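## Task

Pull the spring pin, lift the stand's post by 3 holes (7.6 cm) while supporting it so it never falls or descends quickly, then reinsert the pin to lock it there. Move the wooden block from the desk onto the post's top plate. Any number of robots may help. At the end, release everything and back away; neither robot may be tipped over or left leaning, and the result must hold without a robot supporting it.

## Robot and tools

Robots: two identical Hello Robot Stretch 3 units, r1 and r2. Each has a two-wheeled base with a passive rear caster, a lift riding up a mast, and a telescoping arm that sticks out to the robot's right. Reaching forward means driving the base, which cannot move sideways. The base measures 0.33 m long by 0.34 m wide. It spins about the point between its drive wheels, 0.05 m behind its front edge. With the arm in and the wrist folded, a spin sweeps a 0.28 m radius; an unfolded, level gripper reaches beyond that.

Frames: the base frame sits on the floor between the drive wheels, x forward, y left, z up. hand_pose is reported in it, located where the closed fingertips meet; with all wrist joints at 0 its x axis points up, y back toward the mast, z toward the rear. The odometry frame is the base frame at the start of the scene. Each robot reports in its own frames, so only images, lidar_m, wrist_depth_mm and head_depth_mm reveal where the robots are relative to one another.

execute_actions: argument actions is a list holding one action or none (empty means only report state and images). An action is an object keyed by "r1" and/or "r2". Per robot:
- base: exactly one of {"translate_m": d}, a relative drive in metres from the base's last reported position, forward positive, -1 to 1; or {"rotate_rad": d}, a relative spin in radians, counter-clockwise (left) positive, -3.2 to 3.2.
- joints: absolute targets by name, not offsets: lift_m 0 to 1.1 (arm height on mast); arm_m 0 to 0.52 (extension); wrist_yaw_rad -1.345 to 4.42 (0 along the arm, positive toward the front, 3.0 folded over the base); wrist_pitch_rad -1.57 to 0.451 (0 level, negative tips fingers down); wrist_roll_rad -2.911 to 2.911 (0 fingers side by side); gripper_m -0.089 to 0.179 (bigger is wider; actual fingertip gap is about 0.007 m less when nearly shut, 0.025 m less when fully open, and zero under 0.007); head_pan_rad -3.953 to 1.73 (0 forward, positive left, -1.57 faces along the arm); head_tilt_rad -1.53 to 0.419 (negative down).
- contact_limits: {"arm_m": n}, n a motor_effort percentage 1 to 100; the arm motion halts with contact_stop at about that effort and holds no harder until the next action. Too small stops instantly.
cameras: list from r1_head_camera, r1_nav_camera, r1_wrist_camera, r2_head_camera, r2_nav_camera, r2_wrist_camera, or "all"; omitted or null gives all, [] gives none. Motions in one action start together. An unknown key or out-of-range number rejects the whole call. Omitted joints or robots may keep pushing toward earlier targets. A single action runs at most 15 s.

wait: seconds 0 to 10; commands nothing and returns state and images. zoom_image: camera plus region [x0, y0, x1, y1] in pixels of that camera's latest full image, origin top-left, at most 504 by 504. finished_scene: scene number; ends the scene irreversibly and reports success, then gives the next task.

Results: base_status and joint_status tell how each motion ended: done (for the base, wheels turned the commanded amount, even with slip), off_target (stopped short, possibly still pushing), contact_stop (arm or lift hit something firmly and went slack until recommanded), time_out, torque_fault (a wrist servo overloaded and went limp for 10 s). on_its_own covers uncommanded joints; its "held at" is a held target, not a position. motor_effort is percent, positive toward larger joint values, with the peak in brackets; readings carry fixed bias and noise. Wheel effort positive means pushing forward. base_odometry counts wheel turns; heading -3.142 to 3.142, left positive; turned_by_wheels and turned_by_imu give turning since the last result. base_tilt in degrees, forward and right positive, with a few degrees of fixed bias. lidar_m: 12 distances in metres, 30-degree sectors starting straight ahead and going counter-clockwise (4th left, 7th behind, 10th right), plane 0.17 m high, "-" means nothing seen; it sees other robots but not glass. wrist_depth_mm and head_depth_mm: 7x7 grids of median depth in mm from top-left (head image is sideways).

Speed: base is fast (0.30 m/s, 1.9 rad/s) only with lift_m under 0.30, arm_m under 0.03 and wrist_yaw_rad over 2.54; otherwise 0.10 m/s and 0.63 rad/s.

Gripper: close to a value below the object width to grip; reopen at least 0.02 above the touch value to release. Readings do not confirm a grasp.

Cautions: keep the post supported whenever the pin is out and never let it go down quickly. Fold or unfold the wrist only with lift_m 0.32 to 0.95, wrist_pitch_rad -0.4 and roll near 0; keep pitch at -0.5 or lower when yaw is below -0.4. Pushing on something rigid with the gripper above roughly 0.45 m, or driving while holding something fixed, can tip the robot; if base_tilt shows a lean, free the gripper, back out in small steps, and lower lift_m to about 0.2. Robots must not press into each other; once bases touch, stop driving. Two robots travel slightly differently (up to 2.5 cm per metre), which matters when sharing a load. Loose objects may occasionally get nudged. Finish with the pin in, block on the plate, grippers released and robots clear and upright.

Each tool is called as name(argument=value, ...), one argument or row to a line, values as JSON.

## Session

execute_actions(
  actions=[],
)

Scene clock: 0.00 s.
r1.base_odometry: x=+0.000 y=+0.000 heading=+0.000 (m, m, rad; r1's odometry frame)
r1.turned_by_wheels: +0.000 (rad since the last result)
r1.turned_by_imu: +0.000 (rad since the last result)
r1.base_tilt: forward=+0.6 right=-0.6 (deg)
r1.lidar_m: 1.96 3.30 3.42 3.30 1.88 1.01 0.85 0.85 0.96 1.10 1.10 1.24
r1.head_depth_mm: 1900 1850 1821 1808 1819 1808 1803 / 2111 2251 2233 2194 2162 2161 2044 / 2149 2835 2879 2792 2777 2640 2208 / 2165 3337 - 3814 3781 3117 2202 / 2194 3384 - - - 3155 2173 / 2227 3438 - - - 3075 2172 / 2241 3520 - - - 3008 2151
r1.base_status: not commanded
r1.joint_positions: lift_m=+0.530 arm_m=+0.002 wrist_yaw_rad=+2.859 wrist_pitch_rad=-0.347 wrist_roll_rad=+0.015 gripper_m=+0.037 head_pan_rad=+0.010 head_tilt_rad=-0.017
r1.joint_status: not commanded
r1.motor_effort: left_wheel=-1 right_wheel=-1 lift_m=+36 arm_m=+0 wrist_yaw_rad=+1 wrist_pitch_rad=+7 wrist_roll_rad=+0 gripper_m=-1 head_pan_rad=+0 head_tilt_rad=+2 (%)
r1.hand_pose: x=+0.0436 y=+0.0769 z=+0.5584 quat_wxyz=(+0.219, +0.711, +0.022, +0.667) (m; r1's base frame)
r1.wrist_depth_mm: - - - - - - - / - - - - - - - / - - - - - - - / - - - - - - - / - - - - - - - / 883 885 - 905 942 943 956 / 753 - 754 780 759 793 805
r2.base_odometry: x=+0.000 y=+0.000 heading=+0.000 (m, m, rad; r2's odometry frame)
r2.turned_by_wheels: +0.000 (rad since the last result)
r2.turned_by_imu: +0.000 (rad since the last result)
r2.base_tilt: forward=-0.5 right=-0.9 (deg)
r2.lidar_m: 3.30 3.89 1.86 3.48 1.86 1.02 0.86 0.86 0.97 1.61 2.60 2.95
r2.head_depth_mm: 1756 2568 3895 - - 3391 2246 / 1758 2553 - - - 3008 2239 / 1747 2568 - - - 3371 2232 / 1320 2581 - - - 3362 2246 / 1755 2276 3861 3794 3787 3391 2236 / 1762 2571 3713 3788 3671 3348 2219 / 1784 2598 3535 3548 3550 3325 2231
r2.base_status: not commanded
r2.joint_positions: lift_m=+0.529 arm_m=+0.002 wrist_yaw_rad=+2.931 wrist_pitch_rad=-0.584 wrist_roll_rad=-0.005 gripper_m=+0.037 head_pan_rad=+0.005 head_tilt_rad=+0.012
r2.joint_status: not commanded
r2.motor_effort: left_wheel=+0 right_wheel=+0 lift_m=+22 arm_m=+0 wrist_yaw_rad=+0 wrist_pitch_rad=+4 wrist_roll_rad=+0 gripper_m=+0 head_pan_rad=+0 head_tilt_rad=+2 (%)
r2.hand_pose: x=+0.0208 y=+0.0492 z=+0.5067 quat_wxyz=(+0.274, +0.693, +0.132, +0.654) (m; r2's base frame)
r2.wrist_depth_mm: - - - - - - - / - - - - - - - / - - - - - - - / 992 - 967 969 980 979 997 / 848 834 875 870 859 845 840 / 730 734 - 742 750 728 731 / 643 648 - 658 634 644 644
pictures: r1_head_camera (sideways: a quarter turn clockwise sets it upright), r1_nav_camera (sideways: a quarter turn counterclockwise sets it upright), r1_wrist_camera, r2_head_camera (sideways: a quarter turn clockwise sets it upright), r2_nav_camera (sideways: a quarter turn counterclockwise sets it upright), r2_wrist_camera
Images, in order (width x height): r1_head_camera 896x504, r1_nav_camera 672x504, r1_wrist_camera 644x364, r2_head_camera 896x504, r2_nav_camera 672x504, r2_wrist_camera 644x364.

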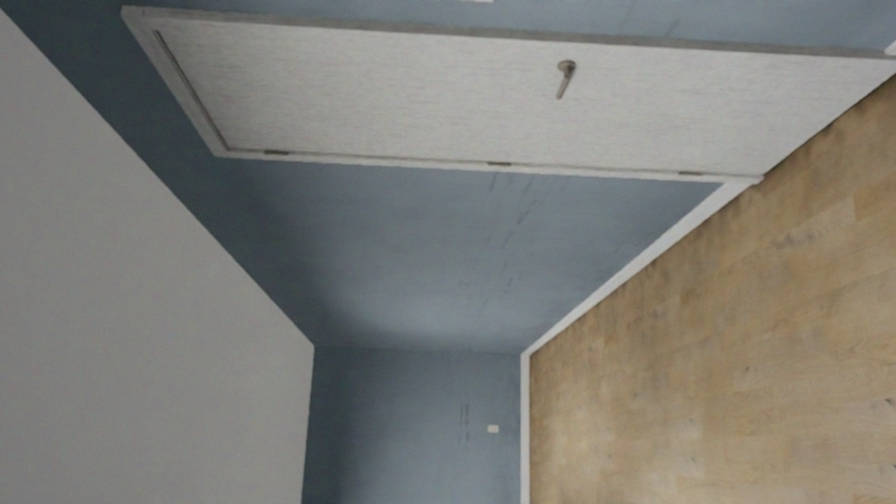

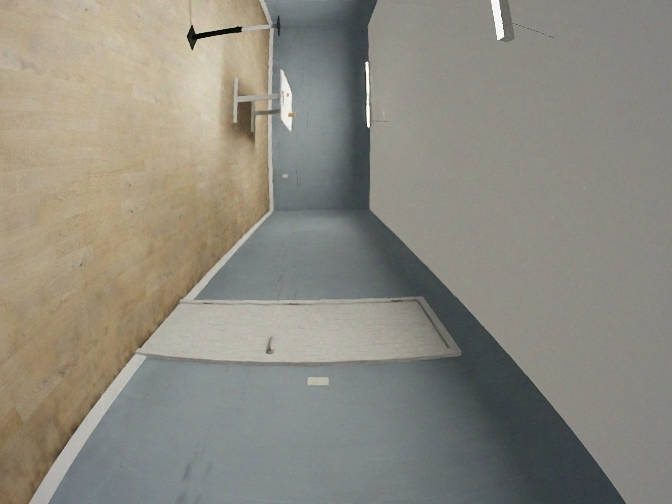

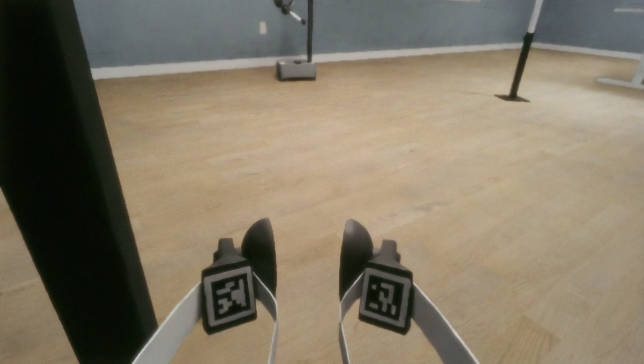

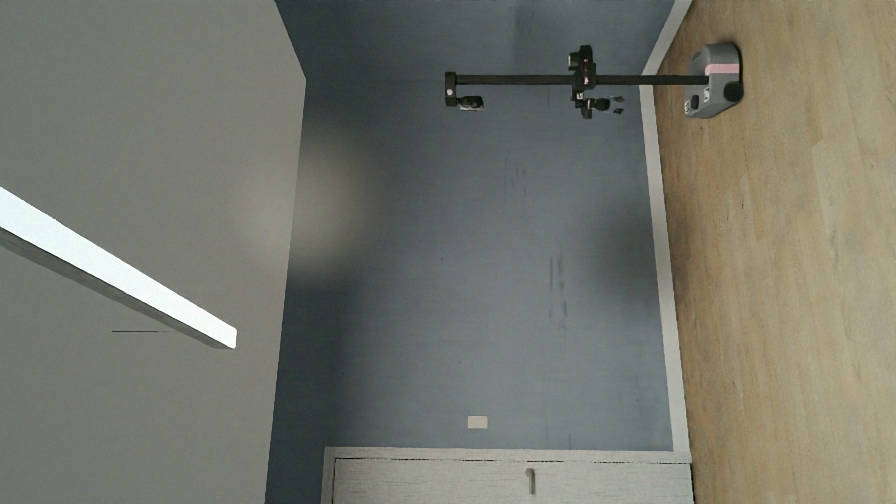

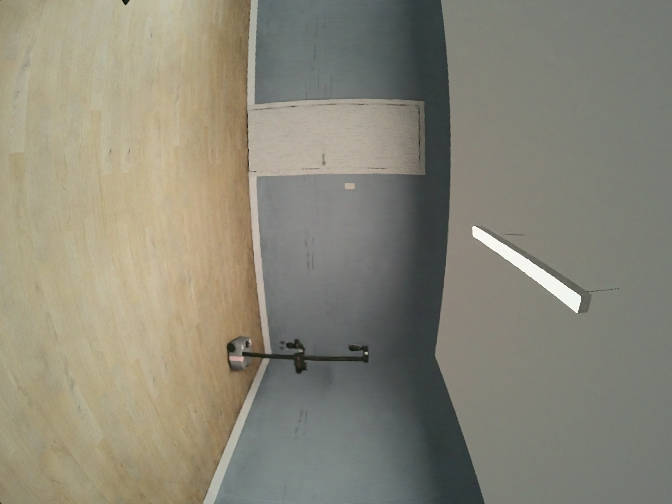

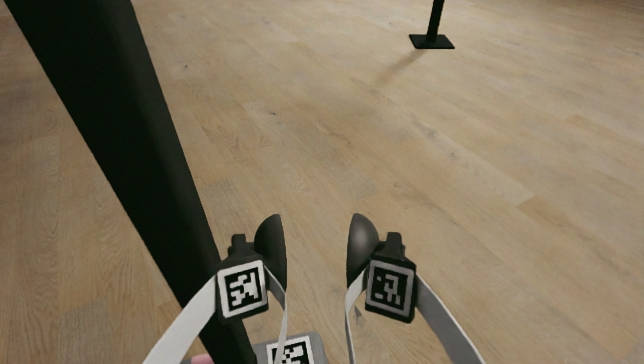

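execute_actions(
  actions=[
    {"r1":{"joints":{"head_pan_rad":0.75,"head_tilt_rad":-0.4,"lift_m":0.28}},"r2":{"joints":{"head_pan_rad":1.1,"head_tilt_rad":-0.4,"lift_m":0.28}}},
  ],
  cameras=["r1_head_camera","r2_head_camera"],
)

Scene clock: 5.03 s.
r1.base_odometry: x=+0.000 y=+0.000 heading=+0.000 (m, m, rad; r1's odometry frame)
r1.turned_by_wheels: +0.000 (rad since the last result)
r1.turned_by_imu: +0.001 (rad since the last result)
r1.base_tilt: forward=+0.6 right=-0.6 (deg)
r1.lidar_m: 1.96 3.30 3.44 3.31 1.88 1.02 0.85 0.85 0.96 1.10 1.10 1.24
r1.head_depth_mm: - - - 3193 2252 1737 1430 / - - - 3169 2258 1743 1420 / - - - 3134 2238 1731 1414 / - - - 3160 2223 1715 1414 / - - - 3076 2206 1728 1406 / - - - 3028 2200 1724 1405 / - - - 3073 2183 1701 1397
r1.base_status: not commanded
r1.joint_positions: lift_m=+0.280 arm_m=+0.002 wrist_yaw_rad=+2.859 wrist_pitch_rad=-0.348 wrist_roll_rad=+0.015 gripper_m=+0.037 head_pan_rad=+0.743 head_tilt_rad=-0.395
r1.joint_status: all done
r1.motor_effort: left_wheel=+0(1) right_wheel=+0(1) lift_m=+27(32) arm_m=-1(1) wrist_yaw_rad=+0(0) wrist_pitch_rad=+8(8) wrist_roll_rad=+0(0) gripper_m=+0(1) head_pan_rad=+3(28) head_tilt_rad=-2(25) (%)
r1.hand_pose: x=+0.0435 y=+0.0768 z=+0.3090 quat_wxyz=(+0.220, +0.711, +0.022, +0.667) (m; r1's base frame)
r1.wrist_depth_mm: - - - - - - - / - - - - - - - / - - - - - - - / - 888 898 902 940 954 979 / - 684 715 701 712 720 743 / 536 562 - 570 599 591 597 / 467 - 475 487 472 499 503
r2.base_odometry: x=+0.000 y=+0.000 heading=+0.000 (m, m, rad; r2's odometry frame)
r2.turned_by_wheels: +0.000 (rad since the last result)
r2.turned_by_imu: +0.001 (rad since the last result)
r2.base_tilt: forward=-0.5 right=-0.8 (deg)
r2.lidar_m: 3.31 3.87 1.86 3.46 1.85 1.02 0.86 0.86 0.97 1.61 2.60 2.94
r2.head_depth_mm: 3595 3738 - 3462 2306 1726 1387 / 3875 - - 3411 2309 1726 1390 / - - - 3395 2277 1705 1375 / - - - 3204 2191 1722 1383 / - - - 3396 2284 1704 1379 / - - - 3383 2271 1701 1370 / - - - 3309 2259 1710 1379
r2.base_status: not commanded
r2.joint_positions: lift_m=+0.280 arm_m=+0.002 wrist_yaw_rad=+2.931 wrist_pitch_rad=-0.584 wrist_roll_rad=-0.005 gripper_m=+0.037 head_pan_rad=+1.093 head_tilt_rad=-0.395
r2.joint_status: all done
r2.motor_effort: left_wheel=+0(0) right_wheel=+0(0) lift_m=+16(17) arm_m=+0(0) wrist_yaw_rad=+0(1) wrist_pitch_rad=+5(5) wrist_roll_rad=+0(0) gripper_m=+0(0) head_pan_rad=+3(31) head_tilt_rad=-2(27) (%)
r2.hand_pose: x=+0.0208 y=+0.0492 z=+0.2577 quat_wxyz=(+0.274, +0.693, +0.132, +0.654) (m; r2's base frame)
r2.wrist_depth_mm: - - - - - - - / 925 944 929 919 910 930 938 / 729 - 723 736 736 729 721 / 602 - 601 608 606 605 597 / 512 509 540 537 522 501 506 / - - - - 451 440 439 / - - - - 387 393 391
pictures: r1_head_camera (sideways: a quarter turn clockwise sets it upright), r2_head_camera (sideways: a quarter turn clockwise sets it upright)
Images, in order (width x height): r1_head_camera 896x504, r2_head_camera 896x504.

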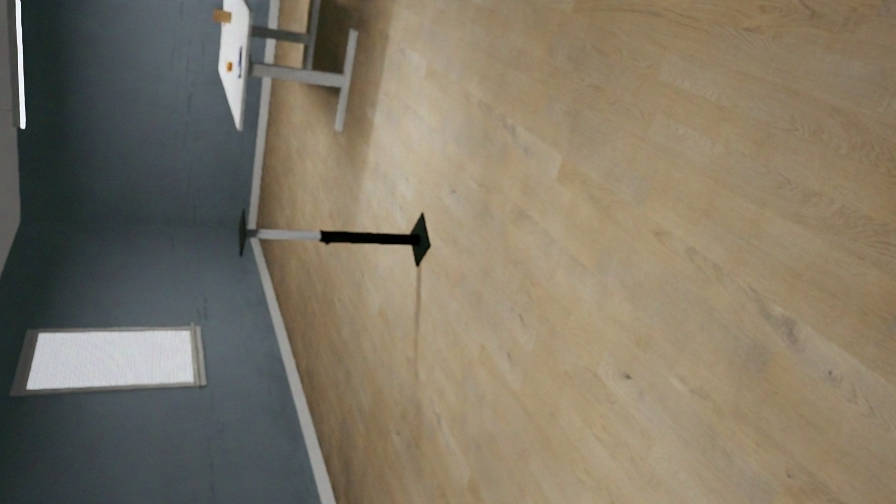

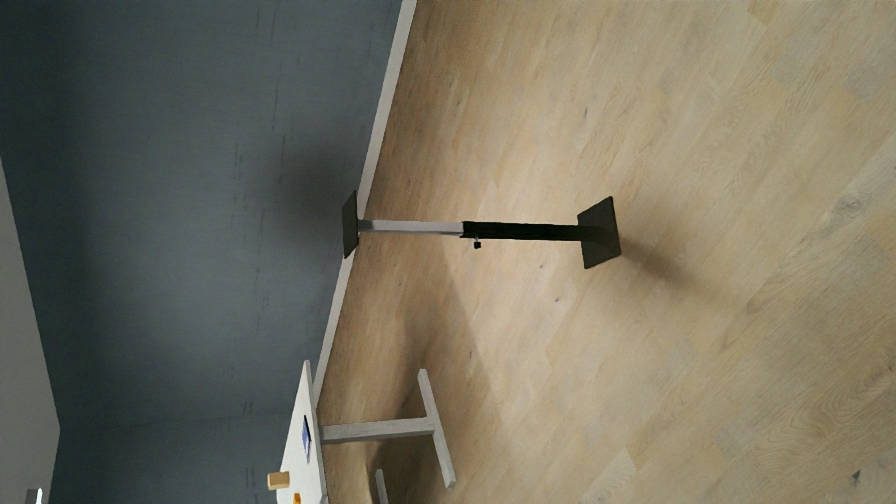

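execute_actions(
  actions=[
    {"r1":{"base":{"rotate_rad":0.585},"joints":{"head_pan_rad":-1.57,"head_tilt_rad":-0.8}},"r2":{"base":{"rotate_rad":1.42},"joints":{"head_pan_rad":-1.57,"head_tilt_rad":-0.9}}},
  ],
  cameras=[],
)

execute_actions(
  actions=[
    {"r1":{"base":{"translate_m":1}},"r2":{"base":{"translate_m":1}}},
  ],
  cameras=[],
)

execute_actions(
  actions=[
    {"r1":{"base":{"translate_m":1}},"r2":{"base":{"translate_m":0.8}}},
  ],
  cameras=[],
)

execute_actions(
  actions=[
    {"r1":{"base":{"translate_m":0.83}},"r2":{"base":{"rotate_rad":-0.09},"joints":{"lift_m":0.385}}},
  ],
  cameras=[],
)

execute_actions(
  actions=[
    {"r1":{"base":{"rotate_rad":2.35},"joints":{"lift_m":0.62}},"r2":{"joints":{"wrist_yaw_rad":0,"wrist_pitch_rad":-0.4,"gripper_m":0.07}}},
  ],
  cameras=["r1_head_camera","r2_head_camera"],
)

Scene clock: 18.57 s.
r1.base_odometry: x=+0.000 y=+0.000 heading=+0.585 (m, m, rad; r1's odometry frame)
r1.turned_by_wheels: +0.585 (rad since the last result)
r1.turned_by_imu: +0.585 (rad since the last result)
r1.base_tilt: forward=+0.4 right=-0.5 (deg)
r1.lidar_m: 3.31 3.32 3.70 1.68 0.98 0.85 0.85 0.99 1.10 1.10 1.27 2.19
r1.head_depth_mm: 927 1042 1192 1387 1486 1304 1152 / 953 1074 1236 1450 1497 1300 1154 / 981 1112 1288 1524 1493 1304 1150 / 1013 1152 1342 1586 1486 1294 1151 / 1051 1197 1399 1633 1488 1300 1150 / 1084 1251 1461 1677 1486 1294 1149 / 1122 1294 1534 1709 1478 1295 1151
r1.base_status: done
r1.joint_positions: lift_m=+0.280 arm_m=+0.002 wrist_yaw_rad=+2.859 wrist_pitch_rad=-0.348 wrist_roll_rad=+0.015 gripper_m=+0.037 head_pan_rad=-1.563 head_tilt_rad=-0.791
r1.joint_status: all done
r1.motor_effort: left_wheel=-2(7) right_wheel=+1(9) lift_m=+28(28) arm_m=-1(1) wrist_yaw_rad=-1(0) wrist_pitch_rad=+8(8) wrist_roll_rad=+0(0) gripper_m=+1(1) head_pan_rad=-2(31) head_tilt_rad=-4(30) (%)
r1.hand_pose: x=+0.0435 y=+0.0768 z=+0.3090 quat_wxyz=(+0.220, +0.711, +0.022, +0.667) (m; r1's base frame)
r1.wrist_depth_mm: - - - - - - - / - - - - - - - / - - - - - - - / - 869 889 898 913 946 966 / - 681 723 704 721 724 730 / 541 561 - 574 607 595 596 / 467 - 482 489 477 498 500
r2.base_odometry: x=+0.000 y=+0.000 heading=+1.420 (m, m, rad; r2's odometry frame)
r2.turned_by_wheels: +1.420 (rad since the last result)
r2.turned_by_imu: +1.440 (rad since the last result)
r2.base_tilt: forward=-0.5 right=-0.8 (deg)
r2.lidar_m: 3.47 2.67 1.14 0.87 0.87 0.91 1.31 2.60 2.75 3.26 3.89 1.86
r2.head_depth_mm: 3039 2510 1988 1655 1427 1243 1107 / 3316 2490 1972 1655 1419 1245 1098 / 2944 2436 1974 1636 1412 1240 1137 / 3291 2482 1960 1650 1409 1236 1137 / 3251 2454 1968 1647 1405 1233 1094 / 3202 2419 1955 1638 1413 1227 1090 / 3158 2399 1954 1637 1398 1228 1091
r2.base_status: done
r2.joint_positions: lift_m=+0.280 arm_m=+0.002 wrist_yaw_rad=+2.931 wrist_pitch_rad=-0.584 wrist_roll_rad=-0.005 gripper_m=+0.037 head_pan_rad=-1.563 head_tilt_rad=-0.889
r2.joint_status: all done
r2.motor_effort: left_wheel=-2(6) right_wheel=+0(7) lift_m=+16(16) arm_m=+0(0) wrist_yaw_rad=-1(0) wrist_pitch_rad=+5(5) wrist_roll_rad=+0(0) gripper_m=+0(0) head_pan_rad=-3(28) head_tilt_rad=-5(30) (%)
r2.hand_pose: x=+0.0208 y=+0.0492 z=+0.2577 quat_wxyz=(+0.274, +0.693, +0.132, +0.654) (m; r2's base frame)
r2.wrist_depth_mm: - 814 931 - - - - / 711 881 932 921 928 924 915 / 724 - 726 718 723 714 730 / 600 - 595 601 598 600 593 / 516 509 540 540 513 508 506 / - - - - 453 443 447 / - - - - 384 394 391
pictures: none
No camera images: the call's "cameras" was empty. Leave "cameras" out to get every camera's image.

Scene clock: 23.50 s.
r1.base_odometry: x=+0.834 y=+0.552 heading=+0.585 (m, m, rad; r1's odometry frame)
r1.turned_by_wheels: +0.000 (rad since the last result)
r1.turned_by_imu: +0.003 (rad since the last result)
r1.base_tilt: forward=+0.6 right=-0.7 (deg)
r1.lidar_m: 2.30 2.68 3.42 3.42 2.10 1.82 1.82 1.57 1.36 1.37 1.56 2.79
r1.head_depth_mm: 1157 1310 1488 1671 1487 1299 1154 / 1193 1343 1544 1699 1492 1300 1154 / 1231 1387 1613 1751 1483 1299 1159 / 1268 1439 1666 1751 1481 1296 1150 / 1315 1488 1747 1740 1490 1298 1149 / 1332 1525 1798 1736 1481 1295 1149 / 1388 1605 1895 1735 1485 1295 1146
r1.base_status: done
r1.joint_positions: lift_m=+0.280 arm_m=+0.002 wrist_yaw_rad=+2.859 wrist_pitch_rad=-0.348 wrist_roll_rad=+0.015 gripper_m=+0.037 head_pan_rad=-1.563 head_tilt_rad=-0.791
r1.joint_status: not commanded
r1.motor_effort: left_wheel=-2(6) right_wheel=+1(9) lift_m=+28(29) arm_m=-1(1) wrist_yaw_rad=+1(0) wrist_pitch_rad=+8(8) wrist_roll_rad=+0(0) gripper_m=+0(1) head_pan_rad=-2(2) head_tilt_rad=-5(4) (%)
r1.hand_pose: x=+0.0435 y=+0.0768 z=+0.3089 quat_wxyz=(+0.220, +0.711, +0.022, +0.667) (m; r1's base frame)
r1.wrist_depth_mm: - - - - - - - / - - - - - - - / - - - - - - - / - 880 898 905 924 939 984 / - 684 735 700 710 729 735 / 545 570 - 580 598 589 595 / 474 - 482 487 480 493 505
r2.base_odometry: x=+0.150 y=+0.989 heading=+1.420 (m, m, rad; r2's odometry frame)
r2.turned_by_wheels: +0.000 (rad since the last result)
r2.turned_by_imu: +0.004 (rad since the last result)
r2.base_tilt: forward=-0.6 right=-0.8 (deg)
r2.lidar_m: 2.46 4.00 1.73 1.33 1.31 1.38 2.00 3.49 2.66 2.68 1.01 1.01
r2.head_depth_mm: 3047 2495 1995 1658 1419 1249 1104 / 3059 2448 1991 1645 1418 1236 1106 / 3259 2455 1986 1654 1415 1233 1140 / 3232 2461 1965 1653 1414 1238 1140 / 3064 2424 1966 1646 1416 1231 1090 / 3005 2405 1939 1632 1399 1234 1093 / 2881 2435 1938 1631 1401 1224 1091
r2.base_status: done
r2.joint_positions: lift_m=+0.280 arm_m=+0.002 wrist_yaw_rad=+2.931 wrist_pitch_rad=-0.584 wrist_roll_rad=-0.005 gripper_m=+0.037 head_pan_rad=-1.563 head_tilt_rad=-0.889
r2.joint_status: not commanded
r2.motor_effort: left_wheel=-2(4) right_wheel=+1(5) lift_m=+16(16) arm_m=+0(0) wrist_yaw_rad=+0(0) wrist_pitch_rad=+5(5) wrist_roll_rad=+0(0) gripper_m=+0(0) head_pan_rad=-3(3) head_tilt_rad=-5(6) (%)
r2.hand_pose: x=+0.0207 y=+0.0491 z=+0.2576 quat_wxyz=(+0.274, +0.693, +0.132, +0.654) (m; r2's base frame)
r2.wrist_depth_mm: - - - - - - - / 893 949 914 921 938 930 924 / 735 - 717 729 717 721 729 / 602 - 603 596 592 597 602 / 506 511 547 527 524 513 512 / - - - - 459 438 445 / - - - - 387 388 389
pictures: none
No camera images: the call's "cameras" was empty. Leave "cameras" out to get every camera's image.

Scene clock: 28.43 s.
r1.base_odometry: x=+1.668 y=+1.104 heading=+0.585 (m, m, rad; r1's odometry frame)
r1.turned_by_wheels: +0.000 (rad since the last result)
r1.turned_by_imu: +0.003 (rad since the last result)
r1.base_tilt: forward=+0.5 right=-0.6 (deg)
r1.lidar_m: 2.87 1.35 3.16 3.15 3.21 2.78 2.79 1.88 1.61 1.61 1.91 3.38
r1.head_depth_mm: 1377 1548 1765 1736 1492 1302 1155 / 1414 1599 1843 1733 1490 1294 1154 / 1459 1654 1902 1744 1488 1298 1148 / 1520 1722 1963 1740 1493 1296 1148 / 1583 1810 2011 1749 1488 1295 1154 / 1638 1879 2040 1737 1478 1292 1151 / 1693 1957 2093 1741 1482 1300 1152
r1.base_status: done
r1.joint_positions: lift_m=+0.280 arm_m=+0.002 wrist_yaw_rad=+2.859 wrist_pitch_rad=-0.348 wrist_roll_rad=+0.015 gripper_m=+0.037 head_pan_rad=-1.563 head_tilt_rad=-0.791
r1.joint_status: not commanded
r1.motor_effort: left_wheel=-2(5) right_wheel=+1(10) lift_m=+28(28) arm_m=+0(2) wrist_yaw_rad=+0(2) wrist_pitch_rad=+8(8) wrist_roll_rad=+0(0) gripper_m=+0(1) head_pan_rad=-2(2) head_tilt_rad=-6(4) (%)
r1.hand_pose: x=+0.0435 y=+0.0767 z=+0.3089 quat_wxyz=(+0.220, +0.711, +0.022, +0.667) (m; r1's base frame)
r1.wrist_depth_mm: - - - - - - - / - - - - - - - / - - - - - - - / - 880 891 897 913 944 973 / - 688 737 717 717 726 747 / 536 560 - 577 595 591 593 / 475 - 486 485 474 495 501
r2.base_odometry: x=+0.271 y=+1.780 heading=+1.420 (m, m, rad; r2's odometry frame)
r2.turned_by_wheels: +0.000 (rad since the last result)
r2.turned_by_imu: +0.004 (rad since the last result)
r2.base_tilt: forward=-0.5 right=-0.8 (deg)
r2.lidar_m: 1.66 4.54 2.19 1.68 1.66 1.75 2.54 4.22 2.04 0.71 3.12 3.32
r2.head_depth_mm: 3296 2046 2001 1654 1421 1241 1104 / 3169 2232 1994 1660 1425 1236 1102 / 3110 789 1882 1599 1410 1236 1141 / 2921 2363 1972 1607 1372 1229 1136 / 2859 2454 1975 1646 1408 1227 1094 / 2781 2432 1950 1628 1404 1221 1093 / 2693 2444 1936 1626 1393 1220 1095
r2.base_status: done
r2.joint_positions: lift_m=+0.280 arm_m=+0.002 wrist_yaw_rad=+2.931 wrist_pitch_rad=-0.584 wrist_roll_rad=-0.005 gripper_m=+0.037 head_pan_rad=-1.563 head_tilt_rad=-0.889
r2.joint_status: not commanded
r2.motor_effort: left_wheel=-2(4) right_wheel=+1(7) lift_m=+16(16) arm_m=+0(0) wrist_yaw_rad=+0(0) wrist_pitch_rad=+5(5) wrist_roll_rad=+0(0) gripper_m=+0(1) head_pan_rad=-3(2) head_tilt_rad=-6(5) (%)
r2.hand_pose: x=+0.0207 y=+0.0491 z=+0.2576 quat_wxyz=(+0.274, +0.693, +0.132, +0.654) (m; r2's base frame)
r2.wrist_depth_mm: - - - - - - - / 932 944 913 934 941 892 935 / 726 - 724 709 718 728 714 / 601 - 608 602 599 597 589 / 513 517 543 535 523 510 509 / - - - - 453 445 441 / - - - - 385 390 392
pictures: none
No camera images: the call's "cameras" was empty. Leave "cameras" out to get every camera's image.

Scene clock: 32.90 s.
r1.base_odometry: x=+2.360 y=+1.562 heading=+0.585 (m, m, rad; r1's odometry frame)
r1.turned_by_wheels: +0.000 (rad since the last result)
r1.turned_by_imu: +0.003 (rad since the last result)
r1.base_tilt: forward=+0.3 right=-0.6 (deg)
r1.lidar_m: 2.04 3.39 0.67 2.92 3.40 3.59 3.62 2.11 1.84 1.86 2.16 3.82
r1.head_depth_mm: 1596 1798 1985 1737 1491 1301 1154 / 1631 1852 2024 1730 1486 1294 1154 / 1675 1914 2072 1749 1479 1295 1149 / 1738 1987 2092 1738 1492 1293 1152 / 1809 2054 2103 1749 1486 1294 1149 / 1849 2126 2102 1743 1483 1294 1152 / 1922 2214 2084 1735 1481 1291 1153
r1.base_status: done
r1.joint_positions: lift_m=+0.280 arm_m=+0.002 wrist_yaw_rad=+2.859 wrist_pitch_rad=-0.349 wrist_roll_rad=+0.015 gripper_m=+0.037 head_pan_rad=-1.563 head_tilt_rad=-0.791
r1.joint_status: not commanded
r1.motor_effort: left_wheel=-2(6) right_wheel=+2(10) lift_m=+28(28) arm_m=+0(0) wrist_yaw_rad=+1(1) wrist_pitch_rad=+8(8) wrist_roll_rad=+0(0) gripper_m=+0(0) head_pan_rad=-2(2) head_tilt_rad=-5(4) (%)
r1.hand_pose: x=+0.0435 y=+0.0767 z=+0.3088 quat_wxyz=(+0.220, +0.711, +0.022, +0.667) (m; r1's base frame)
r1.wrist_depth_mm: - - - - - - - / - - - - - - - / - - - - - - - / - 885 901 892 839 935 961 / - 688 725 709 719 714 755 / 547 566 - 577 585 589 601 / 472 - 486 493 468 493 504
r2.base_odometry: x=+0.271 y=+1.780 heading=+1.330 (m, m, rad; r2's odometry frame)
r2.turned_by_wheels: -0.090 (rad since the last result)
r2.turned_by_imu: -0.091 (rad since the last result)
r2.base_tilt: forward=-0.5 right=-0.9 (deg)
r2.lidar_m: 1.66 4.55 2.38 1.72 1.66 1.70 2.31 4.23 4.37 0.71 3.11 3.23
r2.head_depth_mm: 3320 2503 1996 1655 1424 1238 1103 / 3287 2503 1979 1655 1414 1239 1123 / 3263 2416 1966 1653 1414 1242 - / 2966 784 1604 1560 1368 1232 - / 2983 1586 1808 1639 1405 1233 1091 / 2824 2419 1961 1636 1401 1230 1090 / 2729 2422 1963 1622 1395 1228 1093
r2.base_status: done
r2.joint_positions: lift_m=+0.385 arm_m=+0.002 wrist_yaw_rad=+2.931 wrist_pitch_rad=-0.585 wrist_roll_rad=-0.005 gripper_m=+0.037 head_pan_rad=-1.563 head_tilt_rad=-0.889
r2.joint_status: all done
r2.motor_effort: left_wheel=+1(5) right_wheel=-1(6) lift_m=+28(29) arm_m=+0(0) wrist_yaw_rad=+0(0) wrist_pitch_rad=+5(5) wrist_roll_rad=+0(0) gripper_m=+0(0) head_pan_rad=-2(2) head_tilt_rad=-5(5) (%)
r2.hand_pose: x=+0.0207 y=+0.0491 z=+0.3618 quat_wxyz=(+0.274, +0.693, +0.132, +0.654) (m; r2's base frame)
r2.wrist_depth_mm: - - - - - - - / - - - - - - - / 922 - 912 950 930 911 946 / 767 - 752 758 762 766 771 / 642 647 654 647 661 651 642 / 568 563 - 580 580 562 557 / 497 - - 509 494 501 496
pictures: none
No camera images: the call's "cameras" was empty. Leave "cameras" out to get every camera's image.

Scene clock: 37.63 s.
r1.base_odometry: x=+2.360 y=+1.562 heading=+2.935 (m, m, rad; r1's odometry frame)
r1.turned_by_wheels: +2.350 (rad since the last result)
r1.turned_by_imu: +2.355 (rad since the last result)
r1.base_tilt: forward=+0.5 right=-0.7 (deg)
r1.lidar_m: 3.72 3.59 2.62 1.91 1.87 1.94 2.65 2.05 4.14 0.67 2.92 3.06
r1.head_depth_mm: 3241 2666 2115 1747 1480 1305 1194 / 3138 2644 2114 1739 1494 1295 1191 / 3067 2660 2107 1748 1484 1298 1190 / 2852 2473 1686 1660 1457 1293 - / 2780 1458 788 1663 1462 1294 1168 / 2649 2644 2027 1738 1481 1297 1150 / 2569 2642 2100 1736 1487 1293 1150
r1.base_status: done
r1.joint_positions: lift_m=+0.620 arm_m=+0.002 wrist_yaw_rad=+2.859 wrist_pitch_rad=-0.349 wrist_roll_rad=+0.015 gripper_m=+0.037 head_pan_rad=-1.563 head_tilt_rad=-0.791
r1.joint_status: all done
r1.motor_effort: left_wheel=-2(8) right_wheel=+2(9) lift_m=+44(45) arm_m=-1(1) wrist_yaw_rad=+0(0) wrist_pitch_rad=+8(8) wrist_roll_rad=+0(0) gripper_m=+1(0) head_pan_rad=-2(2) head_tilt_rad=-5(4) (%)
r1.hand_pose: x=+0.0435 y=+0.0767 z=+0.6482 quat_wxyz=(+0.220, +0.711, +0.022, +0.667) (m; r1's base frame)
r1.wrist_depth_mm: - - - - - - - / - - - - - - - / - - - - - - - / - - - - - - - / - - - - - - - / - - - - - - - / 852 - 850 881 855 923 915
r2.base_odometry: x=+0.271 y=+1.780 heading=+1.330 (m, m, rad; r2's odometry frame)
r2.turned_by_wheels: +0.000 (rad since the last result)
r2.turned_by_imu: +0.001 (rad since the last result)
r2.base_tilt: forward=-0.5 right=-0.8 (deg)
r2.lidar_m: 1.67 4.55 2.38 1.72 1.66 1.70 2.31 4.21 4.38 0.71 3.13 3.21
r2.head_depth_mm: 3328 2479 1994 1664 1428 1243 1107 / 3279 2473 1987 1650 1413 1244 1116 / 3169 2472 1977 1631 1415 1237 - / 3080 786 1757 1565 1374 1256 - / 1248 1548 1714 1636 1408 1234 1101 / 1254 2458 1915 1627 1398 1230 1091 / 2710 2447 1945 1614 1400 1227 1094
r2.base_status: not commanded
r2.joint_positions: lift_m=+0.385 arm_m=+0.002 wrist_yaw_rad=+0.003 wrist_pitch_rad=-0.420 wrist_roll_rad=-0.005 gripper_m=+0.070 head_pan_rad=-1.563 head_tilt_rad=-0.889
r2.joint_status: all done
r2.motor_effort: left_wheel=+1(1) right_wheel=-2(2) lift_m=+28(28) arm_m=+0(0) wrist_yaw_rad=-5(5) wrist_pitch_rad=+8(8) wrist_roll_rad=+0(0) gripper_m=+0(82) head_pan_rad=-2(2) head_tilt_rad=-6(6) (%)
r2.hand_pose: x=-0.0208 y=-0.3710 z=+0.3969 quat_wxyz=(+0.694, +0.149, -0.689, -0.146) (m; r2's base frame)
r2.wrist_depth_mm: - - - - - - - / - - - - - - - / - - - - - - - / - - 952 984 976 987 989 / 793 804 821 725 817 801 776 / 661 654 654 642 - 661 657 / 560 551 568 563 562 563 567
pictures: r1_head_camera (sideways: a quarter turn clockwise sets it upright), r2_head_camera (sideways: a quarter turn clockwise sets it upright)
Images, in order (width x height): r1_head_camera 896x504, r2_head_camera 896x504.

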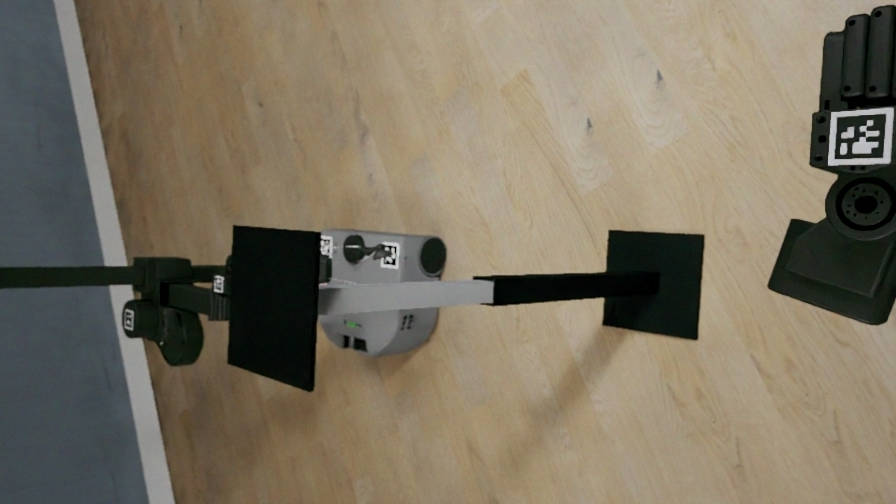

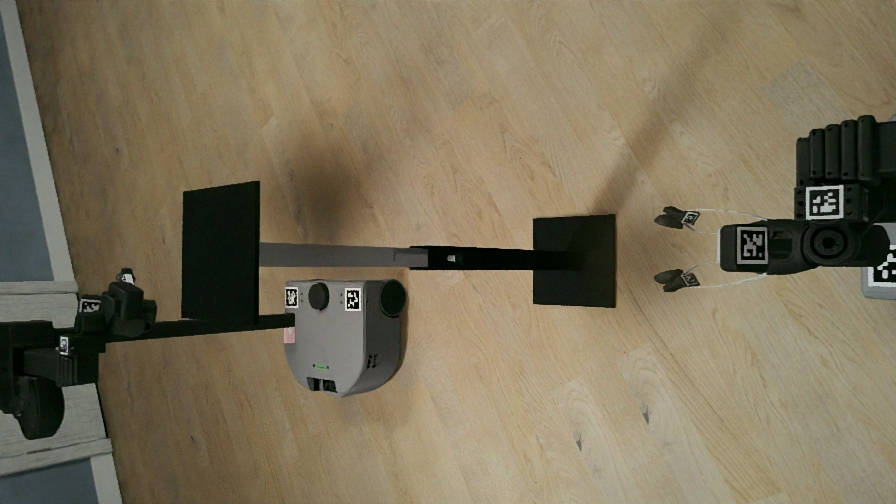

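execute_actions(
  actions=[
    {"r1":{"base":{"translate_m":0.09},"joints":{"wrist_yaw_rad":0,"wrist_pitch_rad":-0.4,"gripper_m":0.12}},"r2":{"base":{"translate_m":0.012},"joints":{"wrist_pitch_rad":0}}},
  ],
  cameras=[],
)

execute_actions(
  actions=[
    {"r1":{"joints":{"wrist_pitch_rad":0,"arm_m":0.18}},"r2":{"joints":{"arm_m":0.23}}},
  ],
  cameras=["r1_wrist_camera","r2_wrist_camera"],
)

Scene clock: 43.33 s.
r1.base_odometry: x=+2.272 y=+1.581 heading=+2.934 (m, m, rad; r1's odometry frame)
r1.turned_by_wheels: +0.000 (rad since the last result)
r1.turned_by_imu: +0.001 (rad since the last result)
r1.base_tilt: forward=+0.4 right=-0.6 (deg)
r1.lidar_m: 3.66 3.52 2.69 1.95 1.92 1.97 2.71 2.11 4.10 0.67 2.87 2.99
r1.head_depth_mm: 3248 2651 2102 1749 1487 1296 1191 / 3078 2683 2111 1756 1489 1307 1189 / 2971 2661 745 1703 1488 1305 - / 2797 1461 779 1652 1415 1296 1131 / 2762 2563 2100 1710 1487 1296 1157 / 2644 2613 2097 1734 1489 1290 1148 / 2521 2622 2127 1734 1484 1293 1155
r1.base_status: done
r1.joint_positions: lift_m=+0.620 arm_m=+0.002 wrist_yaw_rad=+0.003 wrist_pitch_rad=-0.416 wrist_roll_rad=+0.015 gripper_m=+0.120 head_pan_rad=-1.563 head_tilt_rad=-0.791
r1.joint_status: all done
r1.motor_effort: left_wheel=-2(5) right_wheel=+2(6) lift_m=+44(45) arm_m=+0(0) wrist_yaw_rad=-3(0) wrist_pitch_rad=+7(7) wrist_roll_rad=+0(0) gripper_m=+1(83) head_pan_rad=-2(2) head_tilt_rad=-4(4) (%)
r1.hand_pose: x=-0.0209 y=-0.3714 z=+0.6329 quat_wxyz=(+0.687, +0.146, -0.696, -0.146) (m; r1's base frame)
r1.wrist_depth_mm: - - - - - - - / - - - - - - - / - - - - - - - / - - - - - - - / - - - - - - - / 930 - 967 941 984 - - / 791 791 809 815 848 811 873
r2.base_odometry: x=+0.274 y=+1.791 heading=+1.330 (m, m, rad; r2's odometry frame)
r2.turned_by_wheels: +0.000 (rad since the last result)
r2.turned_by_imu: +0.001 (rad since the last result)
r2.base_tilt: forward=-0.4 right=-0.9 (deg)
r2.lidar_m: 1.65 4.54 2.39 1.73 1.66 1.71 2.32 4.24 4.39 0.71 3.11 3.22
r2.head_depth_mm: 3315 2463 1991 1663 1429 1246 1110 / 3344 2485 1991 1655 1418 1245 1121 / 3216 2475 1971 1655 1415 1235 - / 3030 785 1679 1614 1372 1257 - / 1246 2365 1722 1638 1398 1234 1092 / 2817 2439 1944 1629 1402 1230 1096 / 2710 2410 1937 1628 1404 1226 1093
r2.base_status: done
r2.joint_positions: lift_m=+0.385 arm_m=+0.002 wrist_yaw_rad=+0.003 wrist_pitch_rad=-0.023 wrist_roll_rad=-0.005 gripper_m=+0.070 head_pan_rad=-1.563 head_tilt_rad=-0.889
r2.joint_status: all done
r2.motor_effort: left_wheel=+0(4) right_wheel=-2(3) lift_m=+28(28) arm_m=+0(0) wrist_yaw_rad=-4(4) wrist_pitch_rad=+9(11) wrist_roll_rad=+0(0) gripper_m=+0(1) head_pan_rad=-3(1) head_tilt_rad=-5(4) (%)
r2.hand_pose: x=-0.0207 y=-0.4025 z=+0.4933 quat_wxyz=(+0.709, +0.009, -0.705, -0.007) (m; r2's base frame)
r2.wrist_depth_mm: - - - - - - - / - - - - - - - / - - - - - - - / - - - - - - - / - - - - - - - / - - - - - - - / 915 905 914 824 896 888 863
pictures: none
No camera images: the call's "cameras" was empty. Leave "cameras" out to get every camera's image.

Scene clock: 46.23 s.
r1.base_odometry: x=+2.272 y=+1.581 heading=+2.934 (m, m, rad; r1's odometry frame)
r1.turned_by_wheels: +0.000 (rad since the last result)
r1.turned_by_imu: +0.000 (rad since the last result)
r1.base_tilt: forward=+0.6 right=-0.7 (deg)
r1.lidar_m: 3.65 3.52 2.70 1.95 1.92 1.98 2.71 2.11 4.09 0.67 2.88 2.98
r1.head_depth_mm: 3276 2649 2108 1750 1487 1315 1174 / 3097 2637 2103 1743 1555 - 1148 / 3050 2643 744 1687 - 1254 1146 / 2816 1466 780 1623 1484 1292 1144 / 2743 2561 2115 1701 1480 1298 1148 / 2609 2650 2092 1733 1486 1292 1150 / 2509 2665 2087 1741 1487 1291 1152
r1.base_status: not commanded
r1.joint_positions: lift_m=+0.620 arm_m=+0.180 wrist_yaw_rad=+0.001 wrist_pitch_rad=-0.024 wrist_roll_rad=+0.015 gripper_m=+0.120 head_pan_rad=-1.563 head_tilt_rad=-0.791
r1.joint_status: all done
r1.motor_effort: left_wheel=-2(2) right_wheel=+2(2) lift_m=+44(44) arm_m=+7(5) wrist_yaw_rad=+1(0) wrist_pitch_rad=+11(11) wrist_roll_rad=+0(0) gripper_m=+0(1) head_pan_rad=-2(2) head_tilt_rad=-4(3) (%)
r1.hand_pose: x=-0.0211 y=-0.5801 z=+0.7281 quat_wxyz=(+0.702, +0.009, -0.712, -0.008) (m; r1's base frame)
r1.wrist_depth_mm: - - 277 247 - - - / - - - - - - - / - - - - - - - / - - - - - - - / - - - - - - - / - - - - - - - / - - - - - - -
r2.base_odometry: x=+0.274 y=+1.791 heading=+1.330 (m, m, rad; r2's odometry frame)
r2.turned_by_wheels: +0.000 (rad since the last result)
r2.turned_by_imu: +0.000 (rad since the last result)
r2.base_tilt: forward=-0.4 right=-0.9 (deg)
r2.lidar_m: 1.65 4.53 2.39 1.72 1.66 1.71 2.31 4.24 4.40 0.71 3.11 3.22
r2.head_depth_mm: 3282 2504 1993 1653 1419 1241 1104 / 3265 2462 1974 1659 1417 1242 1110 / 3242 2454 1977 1655 1435 1211 1109 / 3060 785 1648 1647 1417 1227 1116 / 1250 2280 1727 1638 1407 1231 1093 / 2837 2423 1961 1649 1400 1229 1096 / 2727 2419 1939 1635 1396 1224 1091
r2.base_status: not commanded
r2.joint_positions: lift_m=+0.385 arm_m=+0.230 wrist_yaw_rad=+0.002 wrist_pitch_rad=-0.022 wrist_roll_rad=-0.005 gripper_m=+0.070 head_pan_rad=-1.563 head_tilt_rad=-0.889
r2.joint_status: all done
r2.motor_effort: left_wheel=+1(1) right_wheel=-2(1) lift_m=+28(28) arm_m=+3(5) wrist_yaw_rad=-3(4) wrist_pitch_rad=+8(9) wrist_roll_rad=+0(0) gripper_m=+0(0) head_pan_rad=-3(3) head_tilt_rad=-4(5) (%)
r2.hand_pose: x=-0.0210 y=-0.6304 z=+0.4936 quat_wxyz=(+0.709, +0.009, -0.705, -0.007) (m; r2's base frame)
r2.wrist_depth_mm: - - - 625 - - - / - - - - - - - / - - - - - - - / - - - 251 - - - / - - - 255 - - - / - - 877 262 - - - / 913 889 863 268 893 888 886
pictures: r1_wrist_camera, r2_wrist_camera
Images, in order (width x height): r1_wrist_camera 644x364, r2_wrist_camera 644x364.

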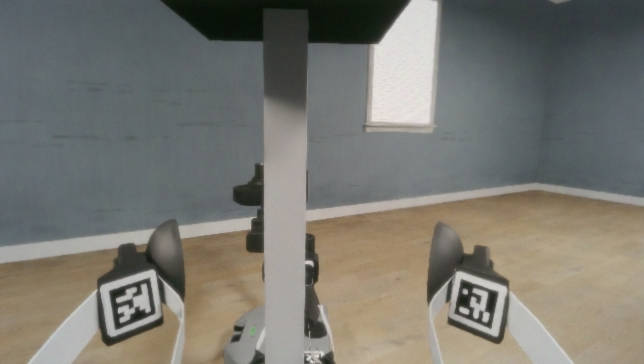

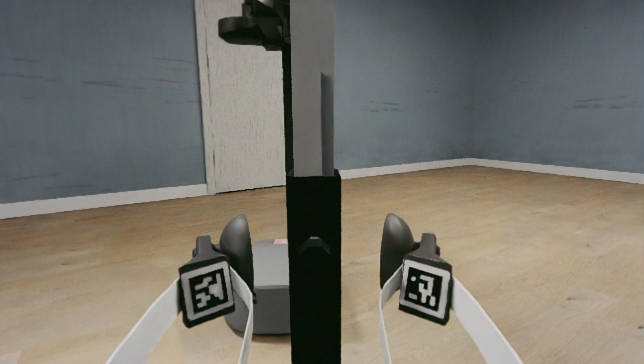

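execute_actions(
  actions=[
    {"r1":{"base":{"translate_m":0.015},"joints":{"arm_m":0.28}},"r2":{"joints":{"arm_m":0.294,"gripper_m":0.055}}},
  ],
  cameras=["r1_wrist_camera","r2_wrist_camera"],
)

Scene clock: 50.80 s.
r1.base_odometry: x=+2.257 y=+1.584 heading=+2.934 (m, m, rad; r1's odometry frame)
r1.turned_by_wheels: +0.000 (rad since the last result)
r1.turned_by_imu: +0.001 (rad since the last result)
r1.base_tilt: forward=+0.6 right=-0.7 (deg)
r1.lidar_m: 3.64 3.50 2.71 1.96 1.93 1.99 2.73 2.13 4.09 0.67 2.87 2.98
r1.head_depth_mm: 3259 2635 2110 1750 1483 1304 1164 / 3116 2646 2039 1795 - 1299 1141 / 2993 2547 741 1739 1418 1288 1153 / 2763 1465 957 1667 1480 1294 1154 / 2710 2576 2112 1732 1485 1292 1152 / 2602 2649 2094 1737 1480 1295 1150 / 2529 2623 2105 1741 1478 1295 1151
r1.base_status: done
r1.joint_positions: lift_m=+0.620 arm_m=+0.280 wrist_yaw_rad=+0.001 wrist_pitch_rad=-0.024 wrist_roll_rad=+0.015 gripper_m=+0.120 head_pan_rad=-1.563 head_tilt_rad=-0.791
r1.joint_status: all done
r1.motor_effort: left_wheel=-2(4) right_wheel=+1(7) lift_m=+45(45) arm_m=+6(7) wrist_yaw_rad=-1(1) wrist_pitch_rad=+11(11) wrist_roll_rad=+0(0) gripper_m=-1(1) head_pan_rad=-2(2) head_tilt_rad=-5(3) (%)
r1.hand_pose: x=-0.0211 y=-0.6801 z=+0.7281 quat_wxyz=(+0.702, +0.009, -0.712, -0.008) (m; r1's base frame)
r1.wrist_depth_mm: - - - 144 - - - / - - - 147 - - - / - - - 151 - - - / - - - 155 - - - / - - - 159 - - - / - - - 163 - - - / - - - 167 - - -
r2.base_odometry: x=+0.274 y=+1.791 heading=+1.330 (m, m, rad; r2's odometry frame)
r2.turned_by_wheels: +0.000 (rad since the last result)
r2.turned_by_imu: +0.000 (rad since the last result)
r2.base_tilt: forward=-0.5 right=-0.8 (deg)
r2.lidar_m: 1.66 4.54 2.39 1.72 1.67 1.72 2.32 4.23 4.39 0.71 3.11 3.23
r2.head_depth_mm: 3371 2509 1992 1653 1426 1239 1108 / 3321 2475 1976 1643 1414 1239 1104 / 3210 2472 1968 1658 1438 1250 1110 / 2966 787 1648 1612 1370 1233 1118 / 1241 2301 1733 1643 1405 1232 1096 / 2807 2449 1955 1629 1401 1228 1089 / 2693 2432 1945 1624 1406 1226 1094
r2.base_status: not commanded
r2.joint_positions: lift_m=+0.385 arm_m=+0.294 wrist_yaw_rad=+0.002 wrist_pitch_rad=-0.022 wrist_roll_rad=-0.005 gripper_m=+0.055 head_pan_rad=-1.563 head_tilt_rad=-0.889
r2.joint_status: all done
r2.motor_effort: left_wheel=+0(0) right_wheel=-1(2) lift_m=+28(28) arm_m=+3(4) wrist_yaw_rad=-3(2) wrist_pitch_rad=+8(9) wrist_roll_rad=+0(0) gripper_m=+0(60) head_pan_rad=-4(3) head_tilt_rad=-5(6) (%)
r2.hand_pose: x=-0.0210 y=-0.6944 z=+0.4936 quat_wxyz=(+0.709, +0.009, -0.705, -0.007) (m; r2's base frame)
r2.wrist_depth_mm: - - - 173 - - - / - - - 177 - - - / - - - 183 - - - / - - - 187 - - - / - - - 183 - - - / - - - 187 - - - / 933 914 814 195 911 881 887
pictures: r1_wrist_camera, r2_wrist_camera
Images, in order (width x height): r1_wrist_camera 644x364, r2_wrist_camera 644x364.

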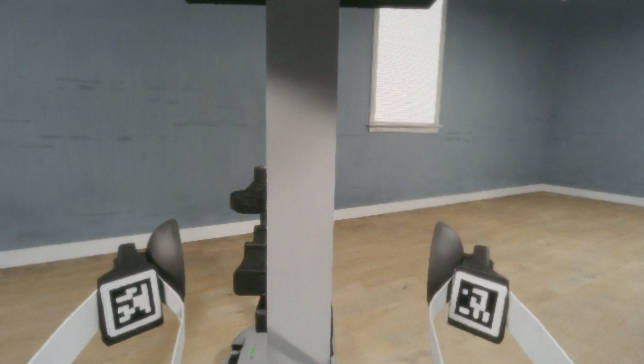

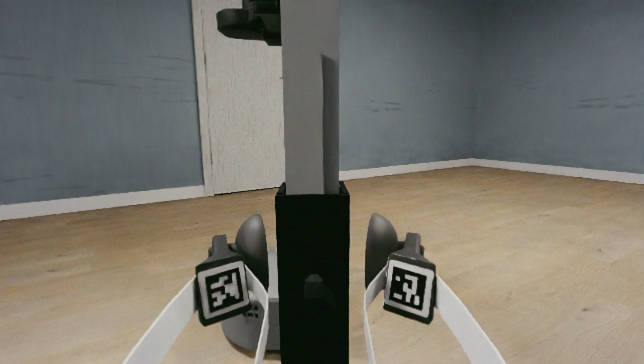

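execute_actions(
  actions=[
    {"r1":{"base":{"translate_m":0.002},"joints":{"arm_m":0.284,"gripper_m":-0.028}},"r2":{"base":{"translate_m":0.002},"joints":{"arm_m":0.291,"lift_m":0.36}}},
  ],
  cameras=["r2_wrist_camera"],
)

execute_actions(
  actions=[
    {"r1":{"joints":{"lift_m":0.633}}},
  ],
  cameras=["r2_wrist_camera"],
)

execute_actions(
  actions=[
    {"r1":{"joints":{"lift_m":0.639}}},
  ],
  cameras=["r2_wrist_camera"],
)

Scene clock: 57.53 s.
r1.base_odometry: x=+2.255 y=+1.584 heading=+2.934 (m, m, rad; r1's odometry frame)
r1.turned_by_wheels: +0.000 (rad since the last result)
r1.turned_by_imu: +0.001 (rad since the last result)
r1.base_tilt: forward=+0.5 right=-0.4 (deg)
r1.lidar_m: 3.65 3.50 2.70 1.96 1.93 1.99 2.73 2.13 4.09 0.67 2.86 2.97
r1.head_depth_mm: 3309 2656 2097 1751 1492 1300 1166 / 3108 2657 2045 1789 - 1298 1144 / 2972 2575 745 1774 1418 1283 1153 / 2778 1480 1134 1660 1477 1298 1148 / 2692 2644 2103 1744 1481 1300 1150 / 2626 2604 2119 1732 1486 1289 1157 / 2487 2651 2090 1726 1481 1293 1154
r1.base_status: done
r1.joint_positions: lift_m=+0.620 arm_m=+0.284 wrist_yaw_rad=+0.004 wrist_pitch_rad=-0.024 wrist_roll_rad=+0.015 gripper_m=-0.027 head_pan_rad=-1.563 head_tilt_rad=-0.791
r1.joint_status: all done
r1.motor_effort: left_wheel=-1(3) right_wheel=-2(7) lift_m=+45(44) arm_m=+0(10) wrist_yaw_rad=-3(1) wrist_pitch_rad=+10(11) wrist_roll_rad=+0(0) gripper_m=-21(95) head_pan_rad=-1(2) head_tilt_rad=-4(4) (%)
r1.hand_pose: x=-0.0204 y=-0.6845 z=+0.7281 quat_wxyz=(+0.702, +0.010, -0.712, -0.007) (m; r1's base frame)
r1.wrist_depth_mm: - - - 139 - - - / - - - 142 - - - / - - - 146 - - - / - - - 149 - - - / - - - 152 - - - / - - - 157 - - - / - - - 160 - - -
r2.base_odometry: x=+0.274 y=+1.793 heading=+1.330 (m, m, rad; r2's odometry frame)
r2.turned_by_wheels: +0.000 (rad since the last result)
r2.turned_by_imu: +0.001 (rad since the last result)
r2.base_tilt: forward=-0.5 right=-0.9 (deg)
r2.lidar_m: 1.65 4.53 2.39 1.72 1.67 1.72 2.32 4.24 4.40 0.71 3.12 3.23
r2.head_depth_mm: 3328 2496 1979 1665 1421 1242 1111 / 3258 2474 1977 1657 1416 1238 1111 / 3187 2375 1964 1663 1462 1253 1120 / 3001 785 926 1571 1376 1238 1114 / 1244 2281 1765 1627 1410 1229 1100 / 2843 2442 1962 1640 1395 1231 1100 / 2701 2397 1946 1630 1400 1221 1093
r2.base_status: done
r2.joint_positions: lift_m=+0.360 arm_m=+0.291 wrist_yaw_rad=+0.002 wrist_pitch_rad=-0.022 wrist_roll_rad=-0.005 gripper_m=+0.055 head_pan_rad=-1.563 head_tilt_rad=-0.889
r2.joint_status: all done
r2.motor_effort: left_wheel=+1(5) right_wheel=-1(2) lift_m=+16(24) arm_m=-3(3) wrist_yaw_rad=-3(2) wrist_pitch_rad=+8(8) wrist_roll_rad=+0(0) gripper_m=+0(0) head_pan_rad=-1(3) head_tilt_rad=-5(4) (%)
r2.hand_pose: x=-0.0210 y=-0.6919 z=+0.4694 quat_wxyz=(+0.709, +0.009, -0.705, -0.007) (m; r2's base frame)
r2.wrist_depth_mm: - - - 176 - - - / - - - 182 - - - / - - - 183 - - - / - - - 181 - - - / - - - 185 - - - / - - - 192 - - - / 881 869 816 198 866 858 847
pictures: r2_wrist_camera
Images, in order (width x height): r2_wrist_camera 644x364.

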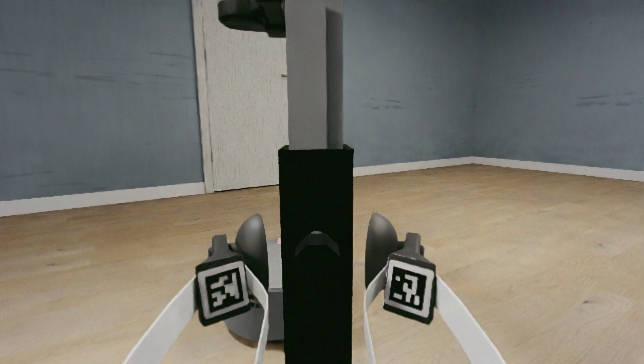

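Scene clock: 58.33 s.
r1.base_odometry: x=+2.255 y=+1.584 heading=+2.934 (m, m, rad; r1's odometry frame)
r1.turned_by_wheels: +0.000 (rad since the last result)
r1.turned_by_imu: +0.000 (rad since the last result)
r1.base_tilt: forward=+0.4 right=-0.6 (deg)
r1.lidar_m: 3.66 3.50 2.71 1.97 1.93 1.99 2.73 2.13 4.11 0.67 2.87 2.98
r1.head_depth_mm: 3241 2638 2110 1746 1481 1298 - / 3114 2661 2045 1787 - 1274 1156 / 2979 2564 744 - 1413 1292 1155 / 2802 1481 1134 1659 1478 1296 1153 / 2713 2626 2095 1740 1483 1295 1149 / 2613 2664 2088 1745 1483 1298 1153 / 2505 2653 2098 1727 1486 1293 1148
r1.base_status: not commanded
r1.joint_positions: lift_m=+0.632 arm_m=+0.284 wrist_yaw_rad=+0.004 wrist_pitch_rad=-0.069 wrist_roll_rad=+0.015 gripper_m=-0.024 head_pan_rad=-1.563 head_tilt_rad=-0.791
r1.joint_status: all done
r1.motor_effort: left_wheel=+0(1) right_wheel=-2(2) lift_m=+50(51) arm_m=-1(1) wrist_yaw_rad=-2(2) wrist_pitch_rad=+31(32) wrist_roll_rad=+0(0) gripper_m=-21(21) head_pan_rad=-2(2) head_tilt_rad=-4(4) (%)
r1.hand_pose: x=-0.0204 y=-0.6830 z=+0.7296 quat_wxyz=(+0.702, +0.026, -0.712, -0.023) (m; r1's base frame)
r1.wrist_depth_mm: - - - 136 - - - / - - - 140 - - - / - - - 144 - - - / - - - 149 - - - / - - - 153 - - - / - - - 158 - - - / - - - 164 - - -
r2.base_odometry: x=+0.274 y=+1.793 heading=+1.330 (m, m, rad; r2's odometry frame)
r2.turned_by_wheels: +0.000 (rad since the last result)
r2.turned_by_imu: +0.000 (rad since the last result)
r2.base_tilt: forward=-0.5 right=-0.9 (deg)
r2.lidar_m: 1.65 4.54 2.39 1.72 1.67 1.71 2.31 4.23 4.39 0.71 3.12 3.23
r2.head_depth_mm: 3273 2485 1984 1664 1422 1245 1101 / 3319 2458 1983 1655 1412 1240 1115 / 3172 2423 1974 1648 1475 1255 1121 / 2990 786 929 1577 1374 1235 1121 / 1223 2351 1778 1639 1411 1229 1098 / 2838 2436 1951 1621 1404 1231 1095 / 2677 2423 1953 1631 1398 1224 1097
r2.base_status: not commanded
r2.joint_positions: lift_m=+0.360 arm_m=+0.291 wrist_yaw_rad=+0.002 wrist_pitch_rad=-0.022 wrist_roll_rad=-0.005 gripper_m=+0.055 head_pan_rad=-1.563 head_tilt_rad=-0.889
r2.joint_status: not commanded
r2.motor_effort: left_wheel=+0(1) right_wheel=-1(2) lift_m=+16(16) arm_m=-3(3) wrist_yaw_rad=-3(2) wrist_pitch_rad=+8(8) wrist_roll_rad=+0(0) gripper_m=+0(0) head_pan_rad=-1(2) head_tilt_rad=-4(5) (%)
r2.hand_pose: x=-0.0210 y=-0.6919 z=+0.4694 quat_wxyz=(+0.709, +0.009, -0.705, -0.007) (m; r2's base frame)
r2.wrist_depth_mm: - - - 176 - - - / - - - 181 - - - / - - - 184 - - - / - - - 181 - - - / - - - 185 - - - / - - - 192 - - - / 847 849 804 197 873 844 836
pictures: r2_wrist_camera
Images, in order (width x height): r2_wrist_camera 644x364.

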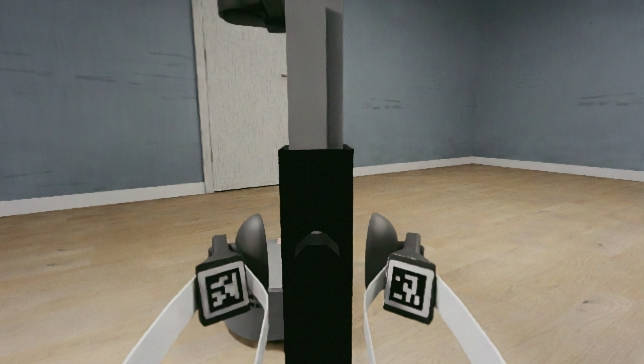

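Scene clock: 58.97 s.
r1.base_odometry: x=+2.255 y=+1.584 heading=+2.934 (m, m, rad; r1's odometry frame)
r1.turned_by_wheels: +0.000 (rad since the last result)
r1.turned_by_imu: +0.000 (rad since the last result)
r1.base_tilt: forward=+0.5 right=-0.4 (deg)
r1.lidar_m: 3.63 3.51 2.70 1.96 1.93 1.99 2.73 2.12 4.09 0.67 2.87 2.99
r1.head_depth_mm: 3214 2657 2118 1738 1493 1301 - / 3113 2631 2031 1790 - 1271 1150 / 2976 2516 741 - 1419 1286 1147 / 2790 1482 1140 1651 1473 1297 1149 / 2714 2663 2077 1744 1480 1297 1151 / 2618 2627 2092 1732 1473 1298 1150 / 2492 2625 2100 1728 1473 1291 1149
r1.base_status: not commanded
r1.joint_positions: lift_m=+0.638 arm_m=+0.284 wrist_yaw_rad=+0.004 wrist_pitch_rad=-0.089 wrist_roll_rad=+0.015 gripper_m=-0.024 head_pan_rad=-1.563 head_tilt_rad=-0.791
r1.joint_status: all done
r1.on_its_own: wrist_pitch_rad is at rest, and its effort (+41) is outside its rest range (-20 to +32)
r1.motor_effort: left_wheel=+0(0) right_wheel=-2(2) lift_m=+52(52) arm_m=-2(1) wrist_yaw_rad=-2(3) wrist_pitch_rad=+41(42) wrist_roll_rad=+0(0) gripper_m=-20(20) head_pan_rad=-2(2) head_tilt_rad=-5(4) (%)
r1.hand_pose: x=-0.0204 y=-0.6821 z=+0.7302 quat_wxyz=(+0.702, +0.033, -0.711, -0.031) (m; r1's base frame)
r1.wrist_depth_mm: - - - 135 - - - / - - - 139 - - - / - - - 144 - - - / - - - 149 - - - / - - - 154 - - - / - - - 159 - - - / - - - 167 - - -
r2.base_odometry: x=+0.274 y=+1.793 heading=+1.330 (m, m, rad; r2's odometry frame)
r2.turned_by_wheels: +0.000 (rad since the last result)
r2.turned_by_imu: +0.000 (rad since the last result)
r2.base_tilt: forward=-0.4 right=-0.8 (deg)
r2.lidar_m: 1.65 4.54 2.38 1.72 1.67 1.71 2.32 4.23 4.38 0.71 3.12 3.22
r2.head_depth_mm: 3295 2505 2013 1661 1426 1242 1102 / 3306 2475 2000 1648 1421 1238 1108 / 3216 2377 1967 1645 1472 1259 1118 / 2989 785 931 1565 1374 1232 1115 / 1223 2334 1762 1640 1416 1227 1094 / 2861 2446 1981 1628 1403 1225 1090 / 2726 2430 1955 1626 1401 1225 1090
r2.base_status: not commanded
r2.joint_positions: lift_m=+0.360 arm_m=+0.291 wrist_yaw_rad=+0.002 wrist_pitch_rad=-0.022 wrist_roll_rad=-0.005 gripper_m=+0.055 head_pan_rad=-1.563 head_tilt_rad=-0.889
r2.joint_status: not commanded
r2.motor_effort: left_wheel=+1(1) right_wheel=-1(2) lift_m=+16(16) arm_m=-3(3) wrist_yaw_rad=-3(3) wrist_pitch_rad=+8(8) wrist_roll_rad=+0(0) gripper_m=+0(1) head_pan_rad=-3(2) head_tilt_rad=-5(6) (%)
r2.hand_pose: x=-0.0210 y=-0.6919 z=+0.4694 quat_wxyz=(+0.709, +0.009, -0.705, -0.007) (m; r2's base frame)
r2.wrist_depth_mm: - - - 177 - - - / - - - 181 - - - / - - - 185 - - - / - - - 182 - - - / - - - 185 - - - / - - - 191 - - - / 866 868 832 199 868 849 851
pictures: r2_wrist_camera
Images, in order (width x height): r2_wrist_camera 644x364.

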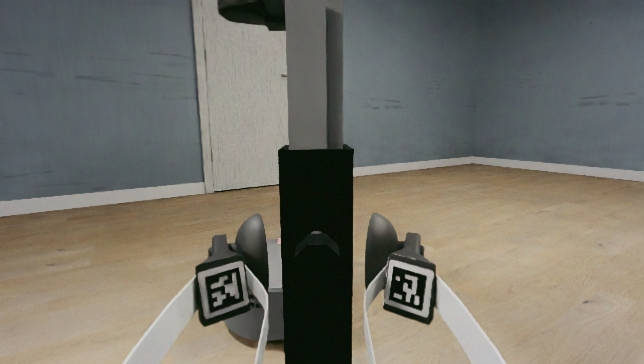

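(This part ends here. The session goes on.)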